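# Move three fridge bottles to cart tray, close fridge

## Task

Remove all three bottles from the refrigerator and set each one standing upright on the top tray of the cart, then close the refrigerator door completely. A glass bottle must never drop any significant distance, and the door must not be banged open or shut. The robot must not tip over or be left leaning. Nothing may still be held or touched by the robot at the end, and nothing may rely on the robot to stay where it is. Release everything and back away once finished.

## Robot and tools

ROBOT. A Hello Robot Stretch 3 with a single arm: a two-wheeled base (0.33 m long, 0.34 m wide), a lift that rides up and down a mast, and a telescoping arm that reaches out to the robot's RIGHT side, ending in a wrist (yaw, pitch, roll) and a gripper. The gripper cannot move forward or back on its own; you drive the base for that. The base cannot move sideways. On-the-spot turns pivot about the point midway between the drive wheels, 0.05 m behind the front edge. With arm retracted and wrist folded, a turn sweeps a circle of radius 0.28 m; an unfolded, level wrist reaches past it.

FRAMES. Base frame: origin on the floor between the drive wheels, x forward, y left, z up. hand_pose is reported in the base frame, at the point where the closed fingertips meet; with all wrist joints at zero its x axis is up, y points back along the arm toward the mast, z toward the robot's rear. Odometry frame is the base frame at scene start; base_odometry counts wheel turns only, so slip shows up as travel. Heading runs -3.142 to 3.142, positive left.

execute_actions. Argument "actions": a list holding exactly one action, or empty (empty just reports state and images). An action may contain:
- "base": exactly one of {"translate_m": d}, a relative straight drive from the current base position, metres, -1 to 1, forward positive; or {"rotate_rad": d}, a relative turn in place, radians, -3.2 to 3.2, left (counter-clockwise) positive.
- "joints": a single dictionary keyed by joint name, each value an absolute target: lift_m 0 to 1.1 (arm height on mast); arm_m 0 to 0.52 (extension); wrist_yaw_rad -1.345 to 4.42 (0 along the arm, positive toward the front, 3.0 folded over the base); wrist_pitch_rad -1.57 to 0.451 (0 level, negative tips fingers down); wrist_roll_rad -2.911 to 2.911 (0 fingers side by side, level); gripper_m -0.089 to 0.179 (larger is wider; real fingertip gap is about 0.007 less near closed and 0.025 less fully open, zero below 0.007); head_pan_rad -3.953 to 1.73 (0 forward, positive left, -1.57 looks along the arm); head_tilt_rad -1.53 to 0.419 (negative down).
- "contact_limits": only {"arm_m": n}, motor effort percent 1 to 100 at which the arm motion halts with contact_stop (negative sign when retracting). Lower is gentler, but too low stops instantly; it also caps holding force until the next action.
Base and joint motions in one action start together. Joints left out may still be driving toward older targets. Unknown keys or out-of-range values reject the whole call with no motion. "cameras": list of head_camera, nav_camera, wrist_camera or all; omitted/null means all, [] means none. Any single action lasts at most 15 s. If a result reports a stop, the remaining robot calls in that same reply are skipped.

wait: {"seconds": 0 to 10}; commands nothing and returns the same report. zoom_image: {"camera", "region": [x0,y0,x1,y1]} in pixels of that camera's latest full image, max 504x504, top-left origin. finished_scene: {"scene": current number}; irreversible, ends the scene after the last command is held and reports success.

RESULTS. base_status and joint_status: done, off_target (at rest short of target, may still push), contact_stop, time_out, torque_fault. After the last three the target is dropped; arm and lift go slack after a contact_stop (a loaded lift may sink; closing fingers on a surface can raise a slack lift). on_its_own covers uncommanded parts; "held at" is a target, not a position. Base, wrist and head have no contact stop and keep pushing. A wrist servo pushed hard for seconds shuts off limp for 10 s. motor_effort: percent, positive toward larger joint values, bracket is peak; readings carry fixed bias plus noise. Positive wheel effort pushes forward. Effort at rest outside its range suggests contact or load. lidar_m: 12 distances from the base origin, 30-degree sectors, first straight ahead, counter-clockwise (4th left, 7th behind, 10th right), '-' means nothing seen; plane 0.17 m high, range 0.15 to 12 m, blind to glass and the robot itself, mast and low lift hide some sectors. wrist_depth_mm and head_depth_mm: 7x7 median depth grids from the top left (head one sideways), ignoring clear objects. base_tilt in degrees with fixed bias up to about 4. turned_by_wheels and turned_by_imu give turning since last report.

CAMERAS. head_camera and nav_camera move with head pan/tilt; wrist_camera rides on the gripper. Intrinsics: head 896x504 pinhole, fx=fy 647.425, cx 447.824, cy 251.112; nav 672x504 fisheye, f 327.408, cx 334.51, cy 252.642; wrist 644x364 pinhole, f 343.691, cx 319.476, cy 180.932.

SPEED. Fast base (0.30 m/s, 1.9 rad/s) only with lift_m under 0.30, arm_m under 0.03 and wrist_yaw_rad over 2.54; otherwise 0.10 m/s and 0.63 rad/s.

GRIPPING. Close to a value below the object's width (lower squeezes harder, but a stall guard eases overly hard grips, so heavy glass may slip; resend a different value to re-squeeze). Open at least 0.02 above the contact value to release. Neither the reading nor done proves a grasp; check images.

CAUTIONS. Fold or unfold the wrist only with lift_m 0.32 to 0.95, wrist_pitch_rad -0.4, roll near 0; once folded, lift may go to 0.25. Yaw below -0.4 needs pitch -0.5 or lower. Pushing a rigid thing with the gripper above about 0.45 m, repeating a push after contact_stop, raising the contact limit, driving while hooked on something fixed, or snagging furniture (especially reversing) can tip the robot; undo in small steps, free the gripper, and lower lift to about 0.2 if still tipped. Lower bottles gently and keep them upright; move the door slowly. Loose objects may occasionally get nudged. The simulation keeps running while you compose replies, holding your last command; base commands count from the latest reported position.

Each tool is called as name(argument=value, ...) on one line, values as JSON.

## Session

execute_actions(actions=[])

Scene clock: 0.00 s.
base_odometry: x=+0.000 y=+0.000 heading=+0.000 (m, m, rad; odometry frame)
turned_by_wheels: +0.000 (rad since the last result)
turned_by_imu: +0.000 (rad since the last result)
base_tilt: forward=-2.6 right=-1.7 (deg)
lidar_m: 2.72 1.41 2.36 2.05 1.34 1.78 1.64 1.40 1.40 1.66 0.99 1.03
head_depth_mm: 1976 2924 3014 3045 3049 2832 1992 / 2036 3087 3250 3270 3318 2867 2012 / 2044 3207 3491 3511 3569 2907 2016 / 2029 3109 3264 3251 3230 2941 2054 / 1995 2856 2939 2941 2948 2825 2041 / 1998 2647 2674 2648 2668 2617 2054 / 1969 2431 2419 2423 2451 2446 2089
base_status: not commanded
joint_positions: lift_m=+0.430 arm_m=-0.003 wrist_yaw_rad=+3.067 wrist_pitch_rad=-0.471 wrist_roll_rad=+0.014 gripper_m=+0.037 head_pan_rad=+0.009 head_tilt_rad=-0.008
joint_status: not commanded
motor_effort: left_wheel=+0 right_wheel=-1 lift_m=+45 arm_m=-1 wrist_yaw_rad=+0 wrist_pitch_rad=+4 wrist_roll_rad=+0 gripper_m=+1 head_pan_rad=+0 head_tilt_rad=+1 (%)
hand_pose: x=-0.0050 y=+0.0747 z=+0.4309 quat_wxyz=(+0.192, +0.698, +0.138, +0.676) (m; base frame)
wrist_depth_mm: - - - - - - - / - - - - - - - / - - - - - - - / 887 884 - 916 931 925 944 / 755 750 751 747 796 774 791 / 650 651 669 654 - 677 668 / 564 567 - 592 585 584 588
pictures: head_camera (sideways: a quarter turn clockwise sets it upright), nav_camera (sideways: a quarter turn counterclockwise sets it upright), wrist_camera
Images, in order (width x height): head_camera 896x504, nav_camera 672x504, wrist_camera 644x364.

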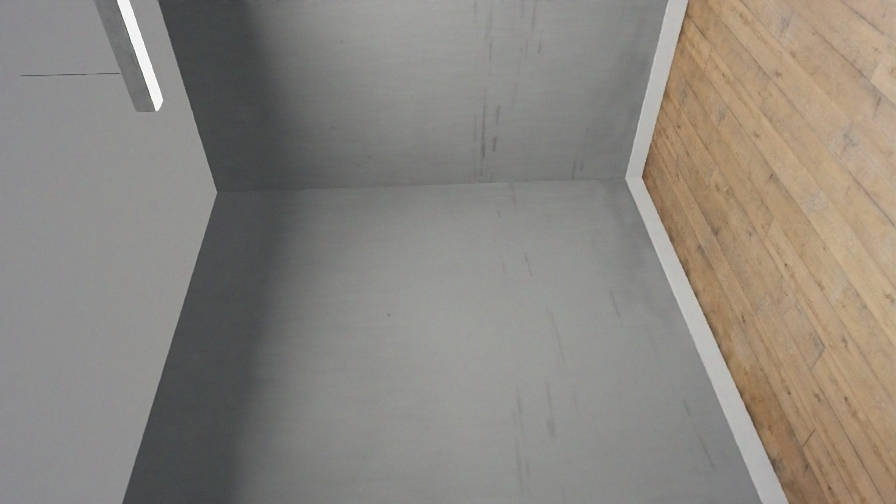

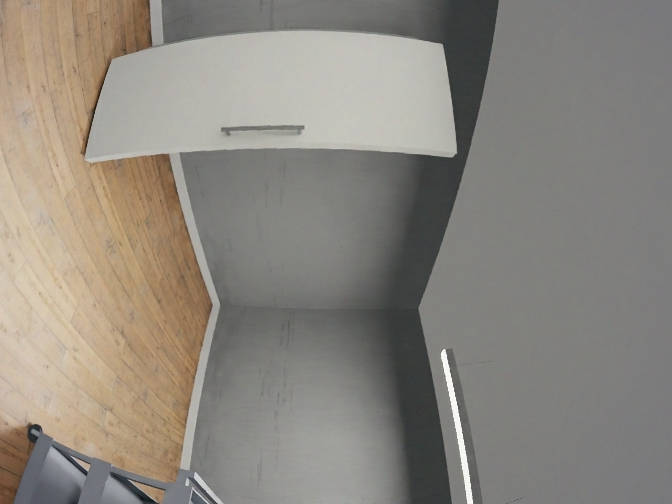

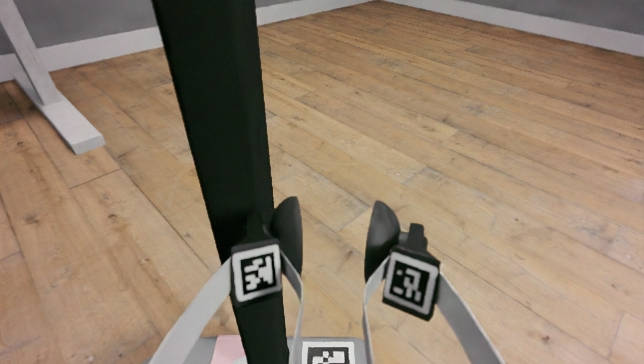

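execute_actions(actions=[{"joints": {"head_pan_rad": 0.5, "head_tilt_rad": -0.3}}], cameras=["head_camera", "nav_camera"])

Scene clock: 2.40 s.
base_odometry: x=+0.000 y=+0.000 heading=+0.000 (m, m, rad; odometry frame)
turned_by_wheels: +0.000 (rad since the last result)
turned_by_imu: +0.000 (rad since the last result)
base_tilt: forward=-2.5 right=-1.7 (deg)
lidar_m: 2.71 1.41 2.36 2.05 1.35 1.78 1.64 1.40 1.40 1.66 1.00 1.03
head_depth_mm: 2334 2500 2649 2843 2444 1815 1434 / 2255 2362 2563 2747 2457 1825 1446 / 2172 2293 2467 2611 2336 1764 1447 / 1206 1279 1360 1456 1573 1678 1458 / 1264 1343 1436 1545 1676 1775 1452 / 1333 1416 1525 1635 1791 1861 1463 / 1410 1968 2109 2258 2346 1863 1472
base_status: not commanded
joint_positions: lift_m=+0.430 arm_m=-0.003 wrist_yaw_rad=+3.067 wrist_pitch_rad=-0.471 wrist_roll_rad=+0.014 gripper_m=+0.037 head_pan_rad=+0.493 head_tilt_rad=-0.296
joint_status: all done
motor_effort: left_wheel=+1(0) right_wheel=-2(1) lift_m=+46(45) arm_m=-1(1) wrist_yaw_rad=+0(0) wrist_pitch_rad=+4(4) wrist_roll_rad=+0(0) gripper_m=+0(1) head_pan_rad=+3(23) head_tilt_rad=-2(14) (%)
hand_pose: x=-0.0050 y=+0.0747 z=+0.4309 quat_wxyz=(+0.192, +0.698, +0.138, +0.676) (m; base frame)
wrist_depth_mm: - - - - - - - / - - - - - - - / - - - - - - - / 902 906 - 921 927 917 941 / 740 753 775 768 808 779 785 / 646 648 674 659 - 673 662 / 567 569 - 594 584 589 586
pictures: head_camera (sideways: a quarter turn clockwise sets it upright), nav_camera (sideways: a quarter turn counterclockwise sets it upright)
Images, in order (width x height): head_camera 896x504, nav_camera 672x504.

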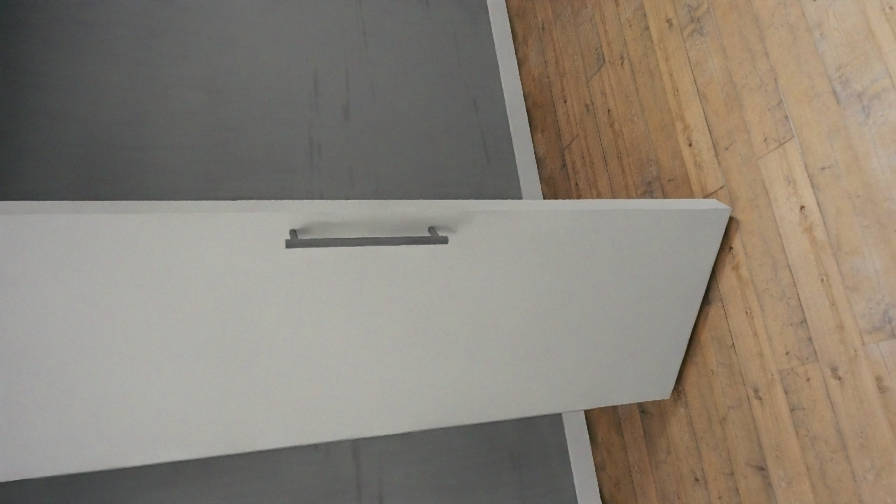

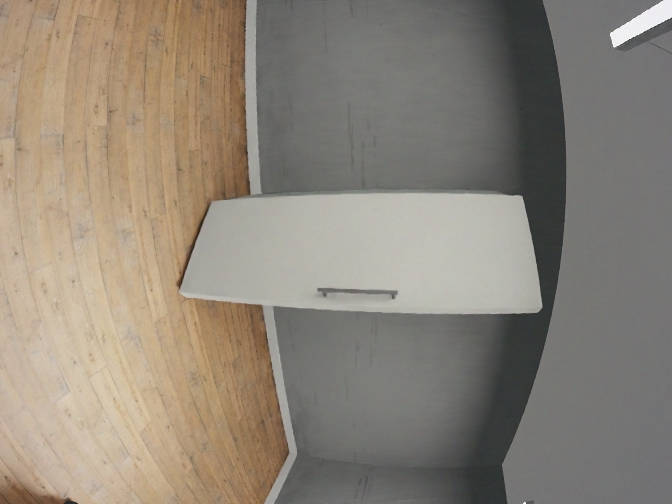

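execute_actions(actions=[{"joints": {"head_pan_rad": -0.8, "head_tilt_rad": -0.6}}], cameras=["head_camera", "nav_camera"])

Scene clock: 19.83 s.
base_odometry: x=+0.000 y=+0.000 heading=+0.000 (m, m, rad; odometry frame)
turned_by_wheels: +0.000 (rad since the last result)
turned_by_imu: +0.000 (rad since the last result)
base_tilt: forward=-2.4 right=-1.6 (deg)
lidar_m: 2.71 1.41 2.36 2.05 1.34 1.78 1.64 1.40 1.40 1.65 1.00 1.03
head_depth_mm: 2523 2708 1186 1309 1541 1392 1191 / 2519 2700 1198 1364 1498 1401 1200 / 2522 2707 1198 1370 1550 1405 1199 / 2488 2688 1208 1377 1560 1408 1204 / 2484 2706 1177 1490 1608 1416 1203 / 2485 2715 2797 2165 1709 1412 1204 / 2447 2727 2909 2166 1718 1413 1208
base_status: not commanded
joint_positions: lift_m=+0.430 arm_m=-0.003 wrist_yaw_rad=+3.067 wrist_pitch_rad=-0.471 wrist_roll_rad=+0.014 gripper_m=+0.037 head_pan_rad=-0.793 head_tilt_rad=-0.592
joint_status: all done
motor_effort: left_wheel=+0(0) right_wheel=-1(0) lift_m=+45(46) arm_m=+0(1) wrist_yaw_rad=+0(0) wrist_pitch_rad=+4(4) wrist_roll_rad=+0(0) gripper_m=+1(0) head_pan_rad=-3(28) head_tilt_rad=-2(18) (%)
hand_pose: x=-0.0050 y=+0.0747 z=+0.4309 quat_wxyz=(+0.192, +0.698, +0.138, +0.676) (m; base frame)
wrist_depth_mm: - - - - - - - / - - - - - - - / - - - - - - - / 899 890 - 908 922 922 936 / 745 747 765 772 810 768 784 / 656 646 670 660 - 679 669 / 567 572 - 591 581 581 583
pictures: head_camera (sideways: a quarter turn clockwise sets it upright), nav_camera (sideways: a quarter turn counterclockwise sets it upright)
Images, in order (width x height): head_camera 896x504, nav_camera 672x504.

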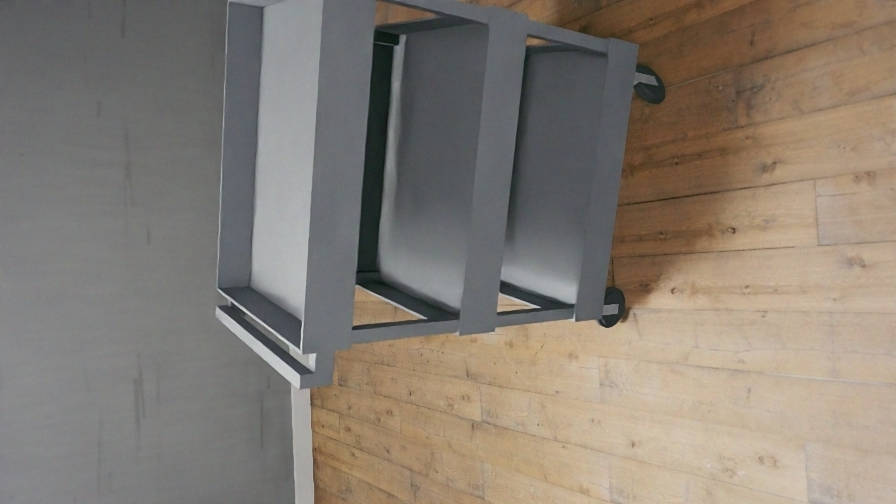

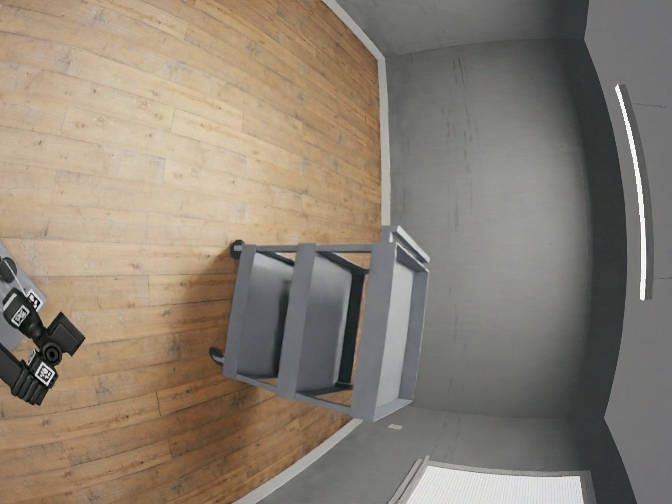

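execute_actions(actions=[{"base": {"rotate_rad": 0.10}, "joints": {"lift_m": 0.27, "head_pan_rad": 0.6, "head_tilt_rad": -0.4}}], cameras=[])

execute_actions(actions=[{"base": {"translate_m": 1.0}}], cameras=["head_camera", "nav_camera"])

Scene clock: 41.53 s.
base_odometry: x=+0.000 y=+0.000 heading=+0.100 (m, m, rad; odometry frame)
turned_by_wheels: +0.100 (rad since the last result)
turned_by_imu: +0.102 (rad since the last result)
base_tilt: forward=-2.5 right=-1.8 (deg)
lidar_m: 2.58 1.42 2.38 1.95 1.78 1.80 1.53 1.40 1.43 1.01 1.00 3.03
head_depth_mm: 1995 2205 2398 2599 2059 1618 1320 / 1170 1254 1346 1475 1643 1615 1318 / 1254 1347 1458 1594 1747 1623 1329 / 1340 1454 1572 1731 1893 1625 1333 / 1901 2067 2253 2486 2100 1621 1341 / 1924 2065 2250 2445 2097 1637 1337 / 1895 2032 2199 2400 2138 1651 1350
base_status: done
joint_positions: lift_m=+0.271 arm_m=-0.003 wrist_yaw_rad=+3.067 wrist_pitch_rad=-0.472 wrist_roll_rad=+0.014 gripper_m=+0.037 head_pan_rad=+0.593 head_tilt_rad=-0.409
joint_status: all done
motor_effort: left_wheel=-3(8) right_wheel=+1(4) lift_m=+15(42) arm_m=-1(1) wrist_yaw_rad=+0(0) wrist_pitch_rad=+4(4) wrist_roll_rad=+0(0) gripper_m=+0(1) head_pan_rad=+2(29) head_tilt_rad=+3(13) (%)
hand_pose: x=-0.0050 y=+0.0746 z=+0.2715 quat_wxyz=(+0.192, +0.698, +0.138, +0.676) (m; base frame)
wrist_depth_mm: - - - - - - - / 990 959 - - - - - / 767 794 - 799 800 815 828 / 629 640 - 651 652 661 668 / 533 538 - 556 570 557 554 / 472 - - - - 477 477 / - - - - 415 419 421
pictures: none
No camera images: the call's "cameras" was empty. Leave "cameras" out to get every camera's image.

Scene clock: 46.57 s.
base_odometry: x=+0.995 y=+0.100 heading=+0.100 (m, m, rad; odometry frame)
turned_by_wheels: +0.000 (rad since the last result)
turned_by_imu: +0.004 (rad since the last result)
base_tilt: forward=-2.5 right=-1.7 (deg)
lidar_m: 1.71 0.55 0.52 1.96 2.41 2.09 2.40 2.21 0.80 0.87 2.37 2.39
head_depth_mm: 1345 1465 1596 1746 1907 1615 1323 / 1333 1442 1576 1718 1875 1615 1329 / 1316 1420 1546 1699 1853 1618 1329 / 1295 1393 1493 1626 1775 1484 1334 / 824 897 1183 1160 1316 1476 1303 / 1168 1245 1313 558 584 633 711 / 413 434 462 503 571 674 843
base_status: done
joint_positions: lift_m=+0.271 arm_m=-0.003 wrist_yaw_rad=+3.067 wrist_pitch_rad=-0.472 wrist_roll_rad=+0.014 gripper_m=+0.037 head_pan_rad=+0.593 head_tilt_rad=-0.408
joint_status: not commanded
motor_effort: left_wheel=-3(9) right_wheel=+1(5) lift_m=+16(15) arm_m=-1(2) wrist_yaw_rad=-1(1) wrist_pitch_rad=+4(4) wrist_roll_rad=+0(0) gripper_m=+1(0) head_pan_rad=+2(2) head_tilt_rad=+2(3) (%)
hand_pose: x=-0.0050 y=+0.0746 z=+0.2715 quat_wxyz=(+0.192, +0.698, +0.138, +0.676) (m; base frame)
wrist_depth_mm: - - - - - 743 449 / 985 - - - - 716 459 / 774 769 - 800 808 715 517 / 621 639 - 645 654 647 639 / 535 546 - 551 567 552 555 / 475 - - - - 478 481 / - - - - 418 422 420
pictures: head_camera (sideways: a quarter turn clockwise sets it upright), nav_camera (sideways: a quarter turn counterclockwise sets it upright)
Images, in order (width x height): head_camera 896x504, nav_camera 672x504.

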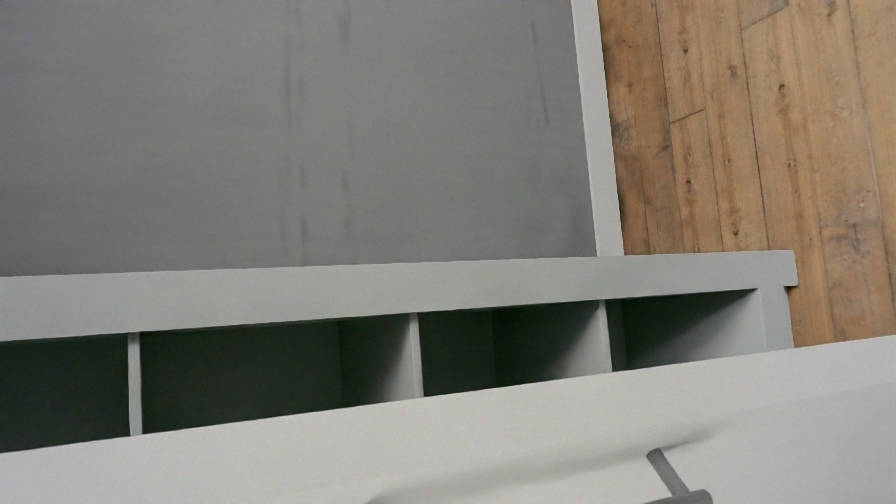

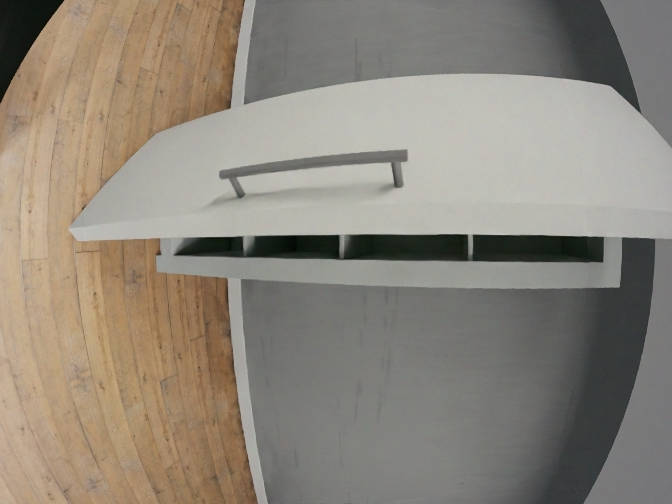

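execute_actions(actions=[{"base": {"translate_m": 0.57}, "joints": {"head_pan_rad": -0.6, "head_tilt_rad": -0.5}}], cameras=[])

execute_actions(actions=[{"base": {"rotate_rad": 2.29}}], cameras=["head_camera", "nav_camera"])

Scene clock: 61.73 s.
base_odometry: x=+1.562 y=+0.156 heading=+0.100 (m, m, rad; odometry frame)
turned_by_wheels: +0.000 (rad since the last result)
turned_by_imu: +0.002 (rad since the last result)
base_tilt: forward=-2.5 right=-1.7 (deg)
lidar_m: 1.22 1.12 0.61 0.58 0.50 2.60 2.89 1.13 1.15 2.20 2.01 1.87
head_depth_mm: 1598 1739 1907 2113 1854 1499 1247 / 1634 1783 1955 2153 1863 1503 1254 / 1687 1831 2020 2215 1866 1514 1256 / 1711 1880 2088 2286 1882 1509 1263 / 1770 1928 2151 2332 1898 1517 1266 / 1812 1984 2163 2290 1885 1527 1268 / 1760 1823 1880 1962 1865 1525 1272
base_status: done
joint_positions: lift_m=+0.271 arm_m=-0.003 wrist_yaw_rad=+3.067 wrist_pitch_rad=-0.472 wrist_roll_rad=+0.014 gripper_m=+0.037 head_pan_rad=-0.593 head_tilt_rad=-0.495
joint_status: all done
motor_effort: left_wheel=-3(9) right_wheel=+1(5) lift_m=+16(16) arm_m=-1(1) wrist_yaw_rad=-1(0) wrist_pitch_rad=+4(4) wrist_roll_rad=+0(0) gripper_m=+0(0) head_pan_rad=-2(29) head_tilt_rad=-3(9) (%)
hand_pose: x=-0.0050 y=+0.0746 z=+0.2715 quat_wxyz=(+0.192, +0.698, +0.138, +0.676) (m; base frame)
wrist_depth_mm: - - - 961 - 577 830 / - 943 - 941 752 644 908 / 787 737 - 789 751 755 817 / 627 626 - 652 654 665 661 / 532 540 - 555 565 554 558 / 474 - - - - 479 479 / - - - - 417 418 420
pictures: none
No camera images: the call's "cameras" was empty. Leave "cameras" out to get every camera's image.

Scene clock: 64.43 s.
base_odometry: x=+1.562 y=+0.156 heading=+2.389 (m, m, rad; odometry frame)
turned_by_wheels: +2.290 (rad since the last result)
turned_by_imu: +2.336 (rad since the last result)
base_tilt: forward=-2.6 right=-1.7 (deg)
lidar_m: 0.44 2.60 2.73 1.13 1.27 2.06 2.01 1.50 1.14 0.80 0.61 0.42
head_depth_mm: 943 1050 1107 826 1047 945 927 / 878 973 1039 1209 1040 1316 1165 / 817 898 983 1120 1206 1358 1233 / 791 860 936 1042 1160 1327 1235 / 606 637 670 706 747 791 842 / 458 475 493 512 532 561 638 / 367 378 390 416 458 545 1240
base_status: done
joint_positions: lift_m=+0.271 arm_m=-0.003 wrist_yaw_rad=+3.067 wrist_pitch_rad=-0.472 wrist_roll_rad=+0.014 gripper_m=+0.037 head_pan_rad=-0.593 head_tilt_rad=-0.495
joint_status: not commanded
motor_effort: left_wheel=-3(13) right_wheel=+0(7) lift_m=+15(16) arm_m=-1(2) wrist_yaw_rad=+0(0) wrist_pitch_rad=+4(4) wrist_roll_rad=+0(0) gripper_m=+0(1) head_pan_rad=-3(3) head_tilt_rad=-2(3) (%)
hand_pose: x=-0.0050 y=+0.0745 z=+0.2715 quat_wxyz=(+0.192, +0.698, +0.138, +0.676) (m; base frame)
wrist_depth_mm: - - - - - - - / - 979 - - - - - / 763 792 - 799 815 827 823 / 624 638 - 643 656 661 667 / 535 539 - 551 572 554 558 / 479 - - - - 478 477 / - - - - 415 417 417
pictures: head_camera (sideways: a quarter turn clockwise sets it upright), nav_camera (sideways: a quarter turn counterclockwise sets it upright)
Images, in order (width x height): head_camera 896x504, nav_camera 672x504.

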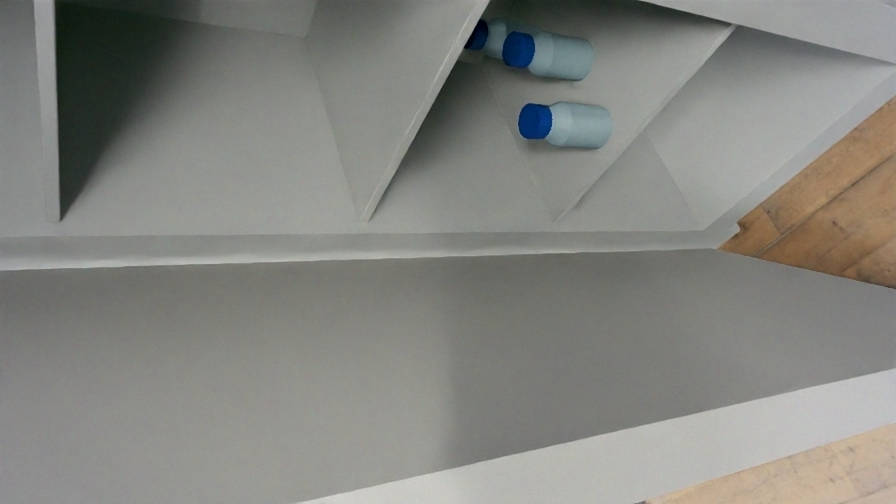

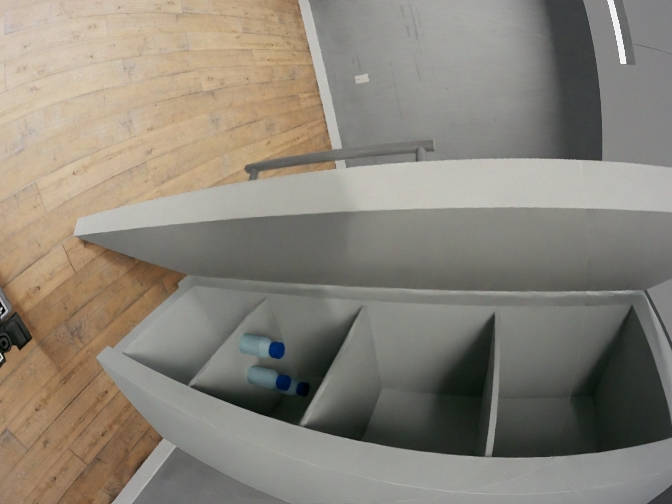

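execute_actions(actions=[{"joints": {"lift_m": 0.36, "wrist_pitch_rad": -0.4, "head_pan_rad": -1.0, "head_tilt_rad": -0.8}}], cameras=[])

execute_actions(actions=[{"joints": {"lift_m": 0.46, "wrist_yaw_rad": 0.0, "gripper_m": 0.13}}], cameras=[])

execute_actions(actions=[{"base": {"translate_m": 0.31}, "joints": {"wrist_pitch_rad": 0.0}}])

Scene clock: 85.03 s.
base_odometry: x=+1.562 y=+0.156 heading=+2.389 (m, m, rad; odometry frame)
turned_by_wheels: +0.000 (rad since the last result)
turned_by_imu: +0.000 (rad since the last result)
base_tilt: forward=-2.5 right=-1.7 (deg)
lidar_m: 0.43 2.60 2.73 1.13 1.27 2.06 2.02 1.49 1.14 0.80 0.61 0.42
head_depth_mm: 670 877 1190 1424 1450 1266 1117 / 523 643 827 1169 1424 1264 1116 / 514 587 686 841 1121 1269 1137 / 984 788 1139 1042 1315 1260 1115 / 1015 823 1197 1440 1381 1265 1120 / 942 897 1150 1332 1412 1246 1101 / 853 904 1048 1142 988 862 1065
base_status: not commanded
joint_positions: lift_m=+0.359 arm_m=-0.003 wrist_yaw_rad=+3.067 wrist_pitch_rad=-0.424 wrist_roll_rad=+0.014 gripper_m=+0.037 head_pan_rad=-0.993 head_tilt_rad=-0.790
joint_status: all done
motor_effort: left_wheel=-3(3) right_wheel=+1(1) lift_m=+65(67) arm_m=-1(1) wrist_yaw_rad=+0(1) wrist_pitch_rad=+8(8) wrist_roll_rad=+0(0) gripper_m=+2(0) head_pan_rad=-3(23) head_tilt_rad=-4(17) (%)
hand_pose: x=-0.0045 y=+0.0809 z=+0.3706 quat_wxyz=(+0.176, +0.701, +0.122, +0.681) (m; base frame)
wrist_depth_mm: - - - - - - - / - - - - - - - / - - - - - - - / 831 840 - 855 849 863 882 / 683 681 686 713 744 713 736 / 587 585 - 604 - 607 609 / 514 529 - - 530 534 534
pictures: none
No camera images: the call's "cameras" was empty. Leave "cameras" out to get every camera's image.

Scene clock: 87.57 s.
base_odometry: x=+1.562 y=+0.156 heading=+2.389 (m, m, rad; odometry frame)
turned_by_wheels: +0.000 (rad since the last result)
turned_by_imu: +0.000 (rad since the last result)
base_tilt: forward=-2.5 right=-1.7 (deg)
lidar_m: 0.43 2.60 2.73 1.13 1.27 2.06 2.01 1.50 1.14 0.80 0.61 0.42
head_depth_mm: 670 878 1186 1428 1455 1260 1107 / 524 641 829 1169 1421 1266 1176 / 513 585 688 843 1120 1265 1119 / 986 787 1139 1040 1312 1266 1126 / 1015 824 1199 1439 1378 1269 1117 / 947 900 1147 1329 1412 1241 1104 / 853 905 1051 1135 983 865 1068
base_status: not commanded
joint_positions: lift_m=+0.459 arm_m=-0.003 wrist_yaw_rad=+0.002 wrist_pitch_rad=-0.423 wrist_roll_rad=+0.014 gripper_m=+0.130 head_pan_rad=-0.993 head_tilt_rad=-0.790
joint_status: all done
motor_effort: left_wheel=-4(3) right_wheel=+1(2) lift_m=+65(68) arm_m=-1(1) wrist_yaw_rad=-2(2) wrist_pitch_rad=+7(7) wrist_roll_rad=+0(0) gripper_m=+0(93) head_pan_rad=-3(3) head_tilt_rad=-4(4) (%)
hand_pose: x=-0.0211 y=-0.3659 z=+0.4708 quat_wxyz=(+0.687, +0.148, -0.696, -0.149) (m; base frame)
wrist_depth_mm: 309 383 637 824 777 765 740 / 341 389 656 887 868 832 791 / 602 397 685 990 952 895 854 / 754 434 718 - 994 973 944 / 648 466 805 854 855 905 876 / 590 - 696 720 726 - 743 / 621 609 627 634 637 625 643
pictures: none
No camera images: the call's "cameras" was empty. Leave "cameras" out to get every camera's image.

Scene clock: 91.73 s.
base_odometry: x=+1.336 y=+0.368 heading=+2.389 (m, m, rad; odometry frame)
turned_by_wheels: +0.000 (rad since the last result)
turned_by_imu: +0.001 (rad since the last result)
base_tilt: forward=-2.5 right=-1.7 (deg)
lidar_m: 2.46 2.32 2.67 1.20 1.17 2.38 2.33 1.52 1.16 0.57 0.15 0.15
head_depth_mm: 861 784 677 1010 906 1112 1115 / 914 785 962 984 1281 1205 - / 865 787 1163 951 1304 1247 1117 / 733 782 981 1062 1313 1267 1080 / 654 746 - - - 302 418 / - - - - - 301 1104 / - - - - - 1245 1120
base_status: done
joint_positions: lift_m=+0.459 arm_m=-0.003 wrist_yaw_rad=+0.001 wrist_pitch_rad=-0.028 wrist_roll_rad=+0.014 gripper_m=+0.130 head_pan_rad=-0.993 head_tilt_rad=-0.790
joint_status: all done
motor_effort: left_wheel=-4(5) right_wheel=+1(3) lift_m=+65(65) arm_m=-1(1) wrist_yaw_rad=-1(2) wrist_pitch_rad=+9(8) wrist_roll_rad=+0(0) gripper_m=+0(0) head_pan_rad=-2(3) head_tilt_rad=-4(3) (%)
hand_pose: x=-0.0211 y=-0.3976 z=+0.5667 quat_wxyz=(+0.702, +0.011, -0.712, -0.010) (m; base frame)
wrist_depth_mm: 527 716 731 726 296 776 768 / 535 633 767 745 304 812 789 / 537 416 714 764 317 837 811 / 464 414 451 414 332 858 860 / 546 700 855 802 342 883 888 / 548 - 883 853 957 - 897 / 531 726 754 707 911 947 936
pictures: head_camera (sideways: a quarter turn clockwise sets it upright), nav_camera (sideways: a quarter turn counterclockwise sets it upright), wrist_camera
Images, in order (width x height): head_camera 896x504, nav_camera 672x504, wrist_camera 644x364.

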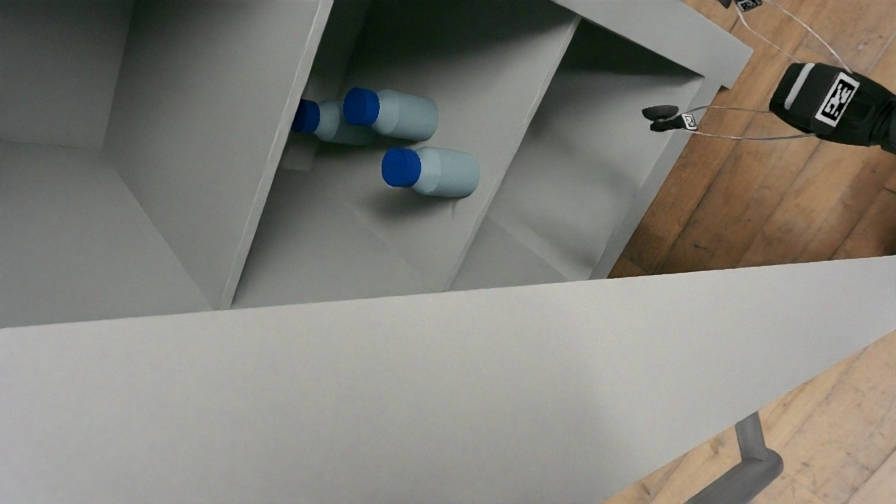

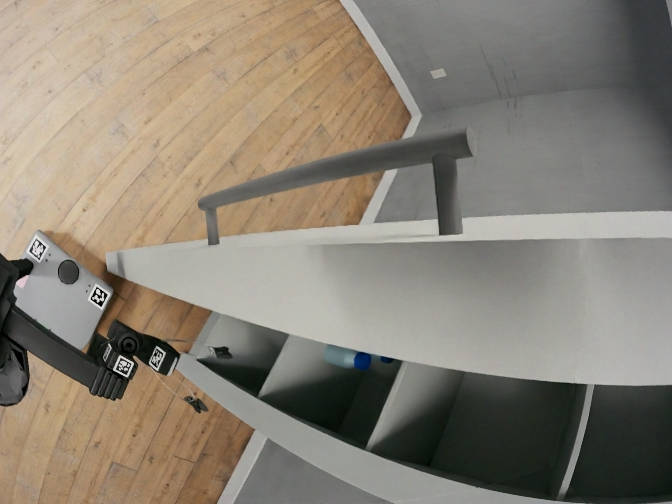

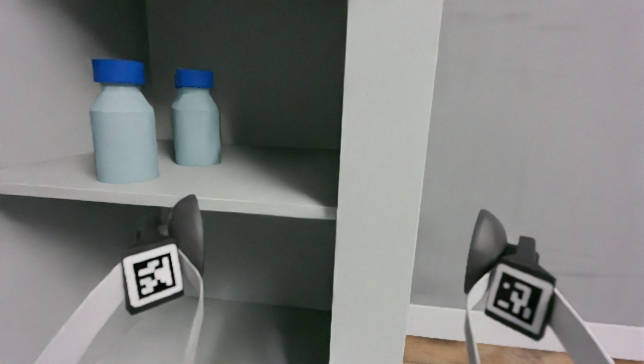

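execute_actions(actions=[{"base": {"translate_m": -0.12}, "joints": {"arm_m": 0.1, "wrist_yaw_rad": 0.9, "gripper_m": 0.0, "head_pan_rad": -0.7, "head_tilt_rad": -1.1}}], cameras=[])

execute_actions(actions=[{"joints": {"wrist_yaw_rad": 1.7}}])

Scene clock: 119.70 s.
base_odometry: x=+1.423 y=+0.286 heading=+2.389 (m, m, rad; odometry frame)
turned_by_wheels: +0.000 (rad since the last result)
turned_by_imu: -0.001 (rad since the last result)
base_tilt: forward=-2.4 right=-1.7 (deg)
lidar_m: 2.57 2.42 2.71 1.14 1.20 2.25 2.21 1.51 1.15 0.57 0.82 0.25
head_depth_mm: 1032 958 916 1238 1277 1176 1069 / 957 922 1346 1292 1262 1174 - / 853 1006 1348 1367 1276 1203 - / 781 942 1186 1355 1261 1185 - / 370 401 438 527 812 1175 1115 / - 283 328 468 1273 1175 1087 / - - 346 1372 1265 1170 1087
base_status: done
joint_positions: lift_m=+0.459 arm_m=+0.100 wrist_yaw_rad=+0.899 wrist_pitch_rad=-0.027 wrist_roll_rad=+0.014 gripper_m=+0.000 head_pan_rad=-0.707 head_tilt_rad=-1.087
joint_status: all done
motor_effort: left_wheel=-3(9) right_wheel=+2(1) lift_m=+66(65) arm_m=+3(3) wrist_yaw_rad=+1(3) wrist_pitch_rad=+9(9) wrist_roll_rad=+0(0) gripper_m=-1(94) head_pan_rad=+2(20) head_tilt_rad=-5(20) (%)
hand_pose: x=+0.1785 y=-0.4038 z=+0.5668 quat_wxyz=(+0.637, +0.318, -0.637, +0.296) (m; base frame)
wrist_depth_mm: 230 298 451 565 674 690 557 / 235 306 465 598 671 675 575 / 238 310 479 614 451 486 577 / 241 316 489 610 444 480 536 / 244 320 500 - 795 328 314 / 250 331 478 - 867 734 251 / 253 333 602 708 776 728 601
pictures: none
No camera images: the call's "cameras" was empty. Leave "cameras" out to get every camera's image.

Scene clock: 121.07 s.
base_odometry: x=+1.423 y=+0.286 heading=+2.389 (m, m, rad; odometry frame)
turned_by_wheels: +0.000 (rad since the last result)
turned_by_imu: +0.000 (rad since the last result)
base_tilt: forward=-2.5 right=-1.6 (deg)
lidar_m: 2.58 2.43 2.71 1.14 1.21 2.26 2.21 1.51 1.15 0.57 0.82 0.25
head_depth_mm: 1034 960 918 1240 1292 1175 1073 / 958 920 1344 1273 1302 1178 - / 855 1004 1349 1359 1263 1205 - / 783 943 1182 1373 1260 1190 - / 369 401 437 527 810 1173 1114 / - 283 328 469 1281 1172 1090 / - - 345 1371 1268 1174 1088
base_status: not commanded
joint_positions: lift_m=+0.459 arm_m=+0.100 wrist_yaw_rad=+1.698 wrist_pitch_rad=-0.027 wrist_roll_rad=+0.014 gripper_m=+0.000 head_pan_rad=-0.707 head_tilt_rad=-1.087
joint_status: all done
motor_effort: left_wheel=-4(3) right_wheel=+1(1) lift_m=+65(66) arm_m=+2(2) wrist_yaw_rad=+1(4) wrist_pitch_rad=+8(9) wrist_roll_rad=+0(0) gripper_m=-3(3) head_pan_rad=+2(2) head_tilt_rad=-5(5) (%)
hand_pose: x=+0.2321 y=-0.2122 z=+0.5668 quat_wxyz=(+0.472, +0.541, -0.463, +0.521) (m; base frame)
wrist_depth_mm: - 144 155 178 210 254 323 / - 148 159 185 218 268 347 / - 155 165 191 228 284 374 / - 190 171 199 239 301 403 / - - 177 - 257 320 438 / - - 179 - 283 342 481 / 903 857 197 224 271 371 496
pictures: head_camera (sideways: a quarter turn clockwise sets it upright), nav_camera (sideways: a quarter turn counterclockwise sets it upright), wrist_camera
Images, in order (width x height): head_camera 896x504, nav_camera 672x504, wrist_camera 644x364.

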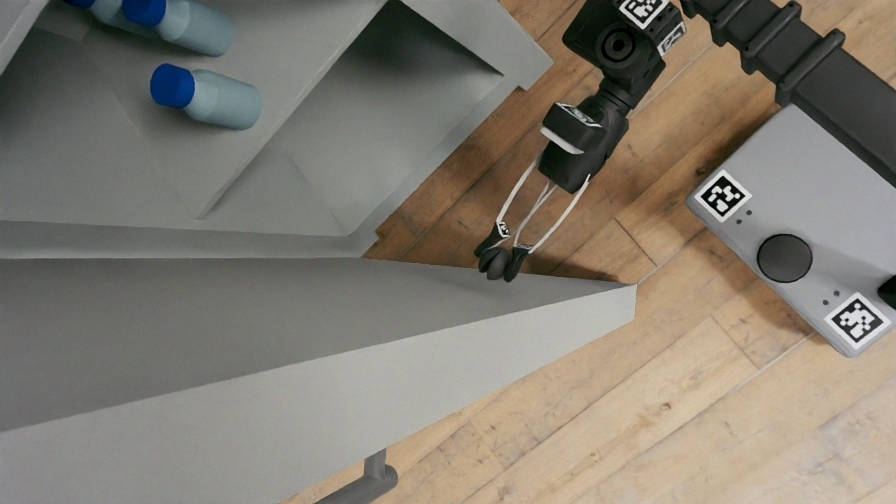

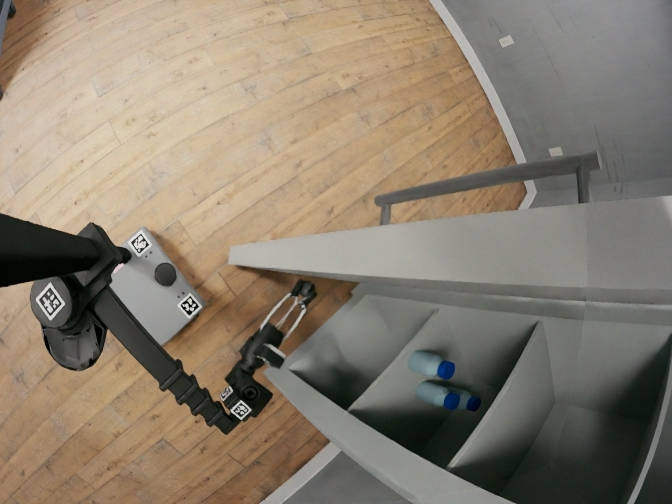

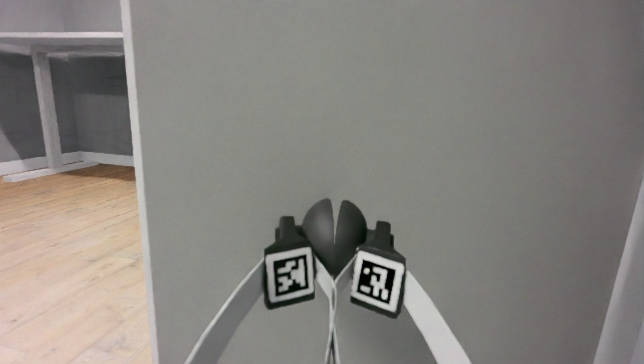

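Now push slowly, first a short step to test the door's behaviour.

execute_actions(actions=[{"base": {"translate_m": 0.15}}], cameras=["head_camera", "nav_camera"])

Scene clock: 125.13 s.
base_odometry: x=+1.314 y=+0.389 heading=+2.389 (m, m, rad; odometry frame)
turned_by_wheels: +0.000 (rad since the last result)
turned_by_imu: -0.001 (rad since the last result)
base_tilt: forward=-2.5 right=-1.6 (deg)
lidar_m: 0.34 2.29 2.68 1.25 1.18 2.41 2.35 1.53 1.16 0.57 0.62 0.38
head_depth_mm: 800 987 902 1256 1196 1179 1073 / 711 914 1284 1284 1313 1173 - / 686 857 1122 1359 1267 1201 - / 573 704 911 1254 1278 1184 - / 491 584 722 941 1248 1170 1112 / 430 500 596 738 973 1169 1090 / 383 437 510 611 802 1173 1091
base_status: done
joint_positions: lift_m=+0.459 arm_m=+0.100 wrist_yaw_rad=+1.701 wrist_pitch_rad=-0.027 wrist_roll_rad=+0.014 gripper_m=+0.000 head_pan_rad=-0.706 head_tilt_rad=-1.088
joint_status: not commanded
motor_effort: left_wheel=-1(17) right_wheel=+0(19) lift_m=+65(65) arm_m=+1(3) wrist_yaw_rad=-2(20) wrist_pitch_rad=+8(9) wrist_roll_rad=+0(0) gripper_m=-2(3) head_pan_rad=+2(2) head_tilt_rad=-5(5) (%)
hand_pose: x=+0.2320 y=-0.2115 z=+0.5670 quat_wxyz=(+0.471, +0.541, -0.462, +0.522) (m; base frame)
wrist_depth_mm: - 283 284 286 286 287 286 / - 292 296 293 295 297 297 / - 302 304 305 307 306 307 / - 317 316 318 317 317 321 / - 328 328 - 328 331 331 / - 340 341 - 341 345 346 / 910 356 357 357 358 356 356
pictures: head_camera (sideways: a quarter turn clockwise sets it upright), nav_camera (sideways: a quarter turn counterclockwise sets it upright)
Images, in order (width x height): head_camera 896x504, nav_camera 672x504.

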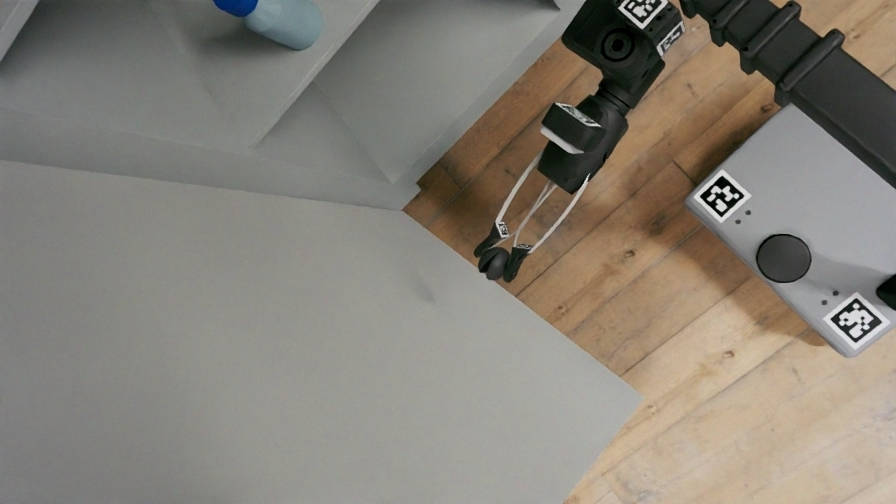

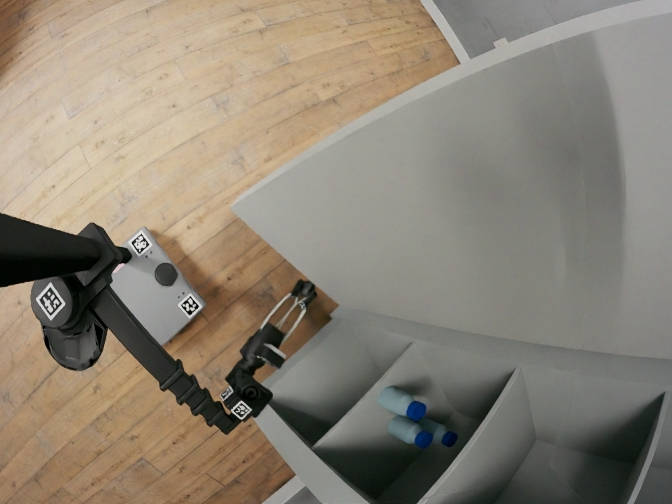

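execute_actions(actions=[], cameras=["nav_camera"])

Scene clock: 126.23 s.
base_odometry: x=+1.314 y=+0.389 heading=+2.389 (m, m, rad; odometry frame)
turned_by_wheels: +0.000 (rad since the last result)
turned_by_imu: +0.000 (rad since the last result)
base_tilt: forward=-2.5 right=-1.7 (deg)
lidar_m: 0.44 2.29 2.68 1.25 1.18 2.42 2.36 1.52 1.16 0.57 0.65 0.46
head_depth_mm: 801 987 901 1253 1194 1175 1069 / 711 918 1286 1289 1305 1176 - / 698 854 1120 1358 1273 1201 - / 610 750 969 1319 1279 1186 - / 546 657 817 1087 1276 1171 1113 / 494 580 705 898 1227 1174 1087 / 451 521 620 764 1037 1178 1087
base_status: done
joint_positions: lift_m=+0.459 arm_m=+0.100 wrist_yaw_rad=+1.701 wrist_pitch_rad=-0.027 wrist_roll_rad=+0.014 gripper_m=+0.000 head_pan_rad=-0.706 head_tilt_rad=-1.088
joint_status: not commanded
motor_effort: left_wheel=-1(17) right_wheel=+0(19) lift_m=+65(65) arm_m=+1(3) wrist_yaw_rad=-1(20) wrist_pitch_rad=+8(9) wrist_roll_rad=+0(0) gripper_m=-2(3) head_pan_rad=+2(2) head_tilt_rad=-4(5) (%)
hand_pose: x=+0.2320 y=-0.2115 z=+0.5670 quat_wxyz=(+0.471, +0.541, -0.462, +0.522) (m; base frame)
wrist_depth_mm: - 377 362 349 335 321 313 / - - 372 361 348 333 320 / - - 389 374 356 344 332 / - - 403 384 372 354 342 / - - 420 - 381 367 354 / - - 438 - 395 380 363 / 916 883 453 430 417 396 373
pictures: nav_camera (sideways: a quarter turn counterclockwise sets it upright)
Images, in order (width x height): nav_camera 672x504.

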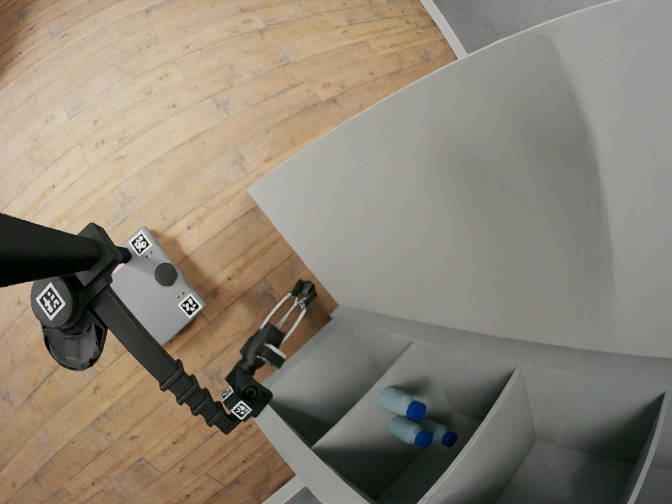

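execute_actions(actions=[{"base": {"translate_m": 0.23}, "joints": {"arm_m": 0.1, "wrist_yaw_rad": 0.0, "gripper_m": 0.15, "lift_m": 0.475, "head_pan_rad": -1.5, "head_tilt_rad": -0.85}}])

Scene clock: 137.83 s.
base_odometry: x=+1.146 y=+0.546 heading=+2.389 (m, m, rad; odometry frame)
turned_by_wheels: +0.000 (rad since the last result)
turned_by_imu: +0.000 (rad since the last result)
base_tilt: forward=-2.6 right=-1.7 (deg)
lidar_m: 0.26 2.08 2.67 1.67 1.51 2.64 2.59 1.54 0.64 0.69 0.35 0.26
head_depth_mm: 841 691 935 914 1132 1235 1100 / 847 690 1123 997 1261 1259 - / 852 692 1101 997 1284 - 1122 / 859 692 1068 955 1297 1233 1122 / 860 693 1078 993 1271 1235 1109 / 676 663 753 859 957 995 1041 / 525 583 641 657 674 694 718
base_status: done
joint_positions: lift_m=+0.474 arm_m=+0.100 wrist_yaw_rad=+0.002 wrist_pitch_rad=-0.027 wrist_roll_rad=+0.014 gripper_m=+0.150 head_pan_rad=-1.493 head_tilt_rad=-0.853
joint_status: all done
motor_effort: left_wheel=-2(6) right_wheel=+0(4) lift_m=+66(66) arm_m=+2(1) wrist_yaw_rad=-2(2) wrist_pitch_rad=+8(9) wrist_roll_rad=+0(0) gripper_m=+1(95) head_pan_rad=-3(29) head_tilt_rad=+1(10) (%)
hand_pose: x=-0.0210 y=-0.5003 z=+0.5820 quat_wxyz=(+0.702, +0.010, -0.712, -0.009) (m; base frame)
wrist_depth_mm: 244 318 535 634 618 596 379 / 251 323 539 641 623 609 375 / 261 331 558 299 661 611 366 / 270 335 472 300 500 510 364 / 279 303 316 302 335 352 329 / 293 - 558 759 740 277 268 / 307 347 632 769 765 558 314
pictures: head_camera (sideways: a quarter turn clockwise sets it upright), nav_camera (sideways: a quarter turn counterclockwise sets it upright), wrist_camera
Images, in order (width x height): head_camera 896x504, nav_camera 672x504, wrist_camera 644x364.

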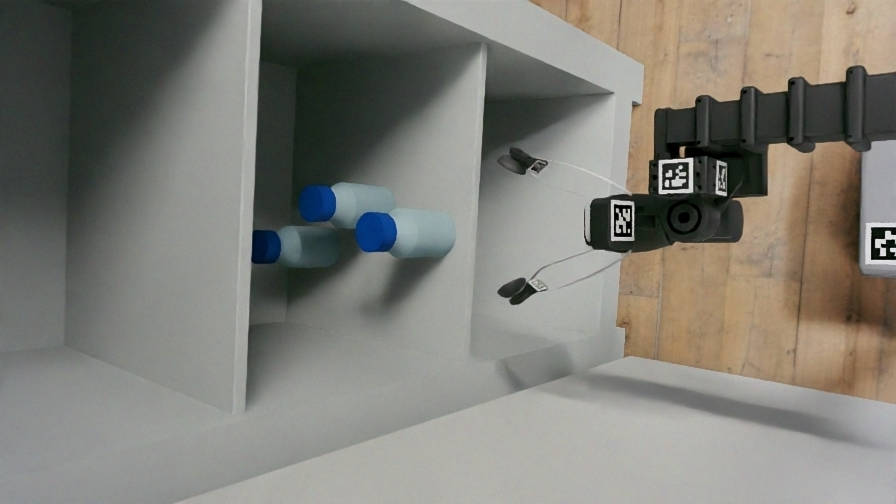

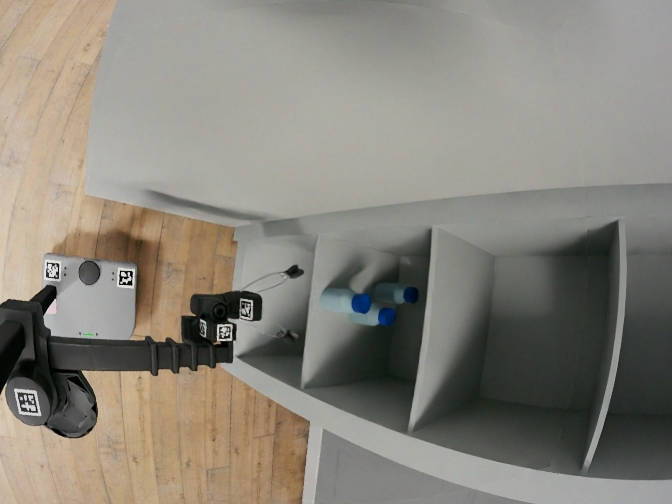

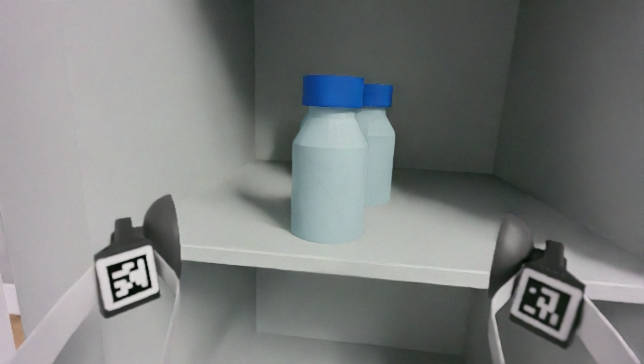

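execute_actions(actions=[{"joints": {"arm_m": 0.275}}], cameras=["head_camera", "wrist_camera"])

Scene clock: 147.37 s.
base_odometry: x=+1.146 y=+0.546 heading=+2.389 (m, m, rad; odometry frame)
turned_by_wheels: +0.000 (rad since the last result)
turned_by_imu: +0.000 (rad since the last result)
base_tilt: forward=-2.5 right=-1.7 (deg)
lidar_m: 0.26 2.09 2.67 1.67 1.51 2.65 2.59 1.54 0.64 0.69 0.35 0.26
head_depth_mm: 840 692 935 912 1131 1233 1099 / 846 692 1124 991 1254 1245 - / 854 691 1102 977 1242 1233 1124 / 859 695 1068 937 1290 1234 1119 / 862 695 1079 992 1273 1230 1105 / 677 666 753 859 957 997 1037 / 525 583 645 656 678 695 716
base_status: not commanded
joint_positions: lift_m=+0.474 arm_m=+0.275 wrist_yaw_rad=+0.000 wrist_pitch_rad=-0.027 wrist_roll_rad=+0.014 gripper_m=+0.150 head_pan_rad=-1.493 head_tilt_rad=-0.853
joint_status: all done
motor_effort: left_wheel=-2(2) right_wheel=+0(0) lift_m=+65(66) arm_m=+2(1) wrist_yaw_rad=-1(2) wrist_pitch_rad=+8(8) wrist_roll_rad=+0(0) gripper_m=+1(0) head_pan_rad=-3(3) head_tilt_rad=+0(1) (%)
hand_pose: x=-0.0214 y=-0.6752 z=+0.5821 quat_wxyz=(+0.702, +0.010, -0.712, -0.010) (m; base frame)
wrist_depth_mm: 226 302 465 461 454 437 390 / 228 306 430 112 456 452 388 / 232 315 482 121 241 469 384 / 234 316 414 119 238 478 380 / 236 287 274 116 251 348 335 / 223 - 206 120 227 242 253 / 172 178 166 126 185 185 186
pictures: head_camera (sideways: a quarter turn clockwise sets it upright), wrist_camera
Images, in order (width x height): head_camera 896x504, wrist_camera 644x364.

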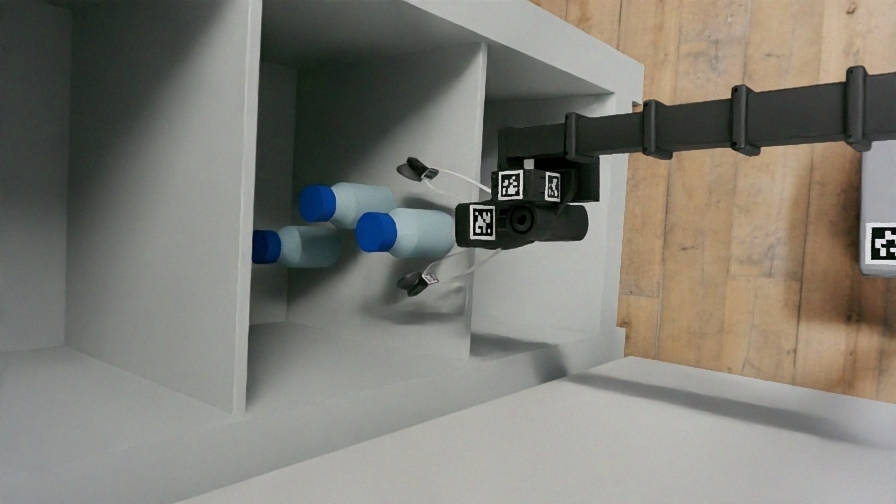

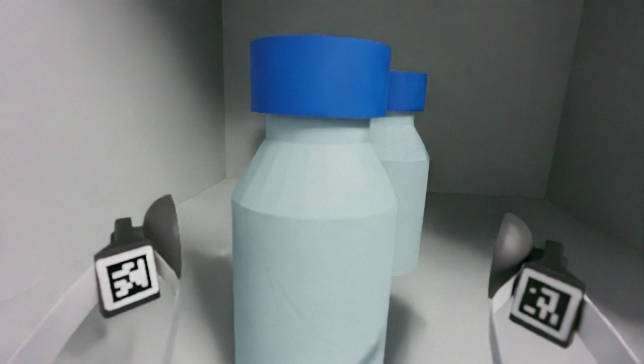

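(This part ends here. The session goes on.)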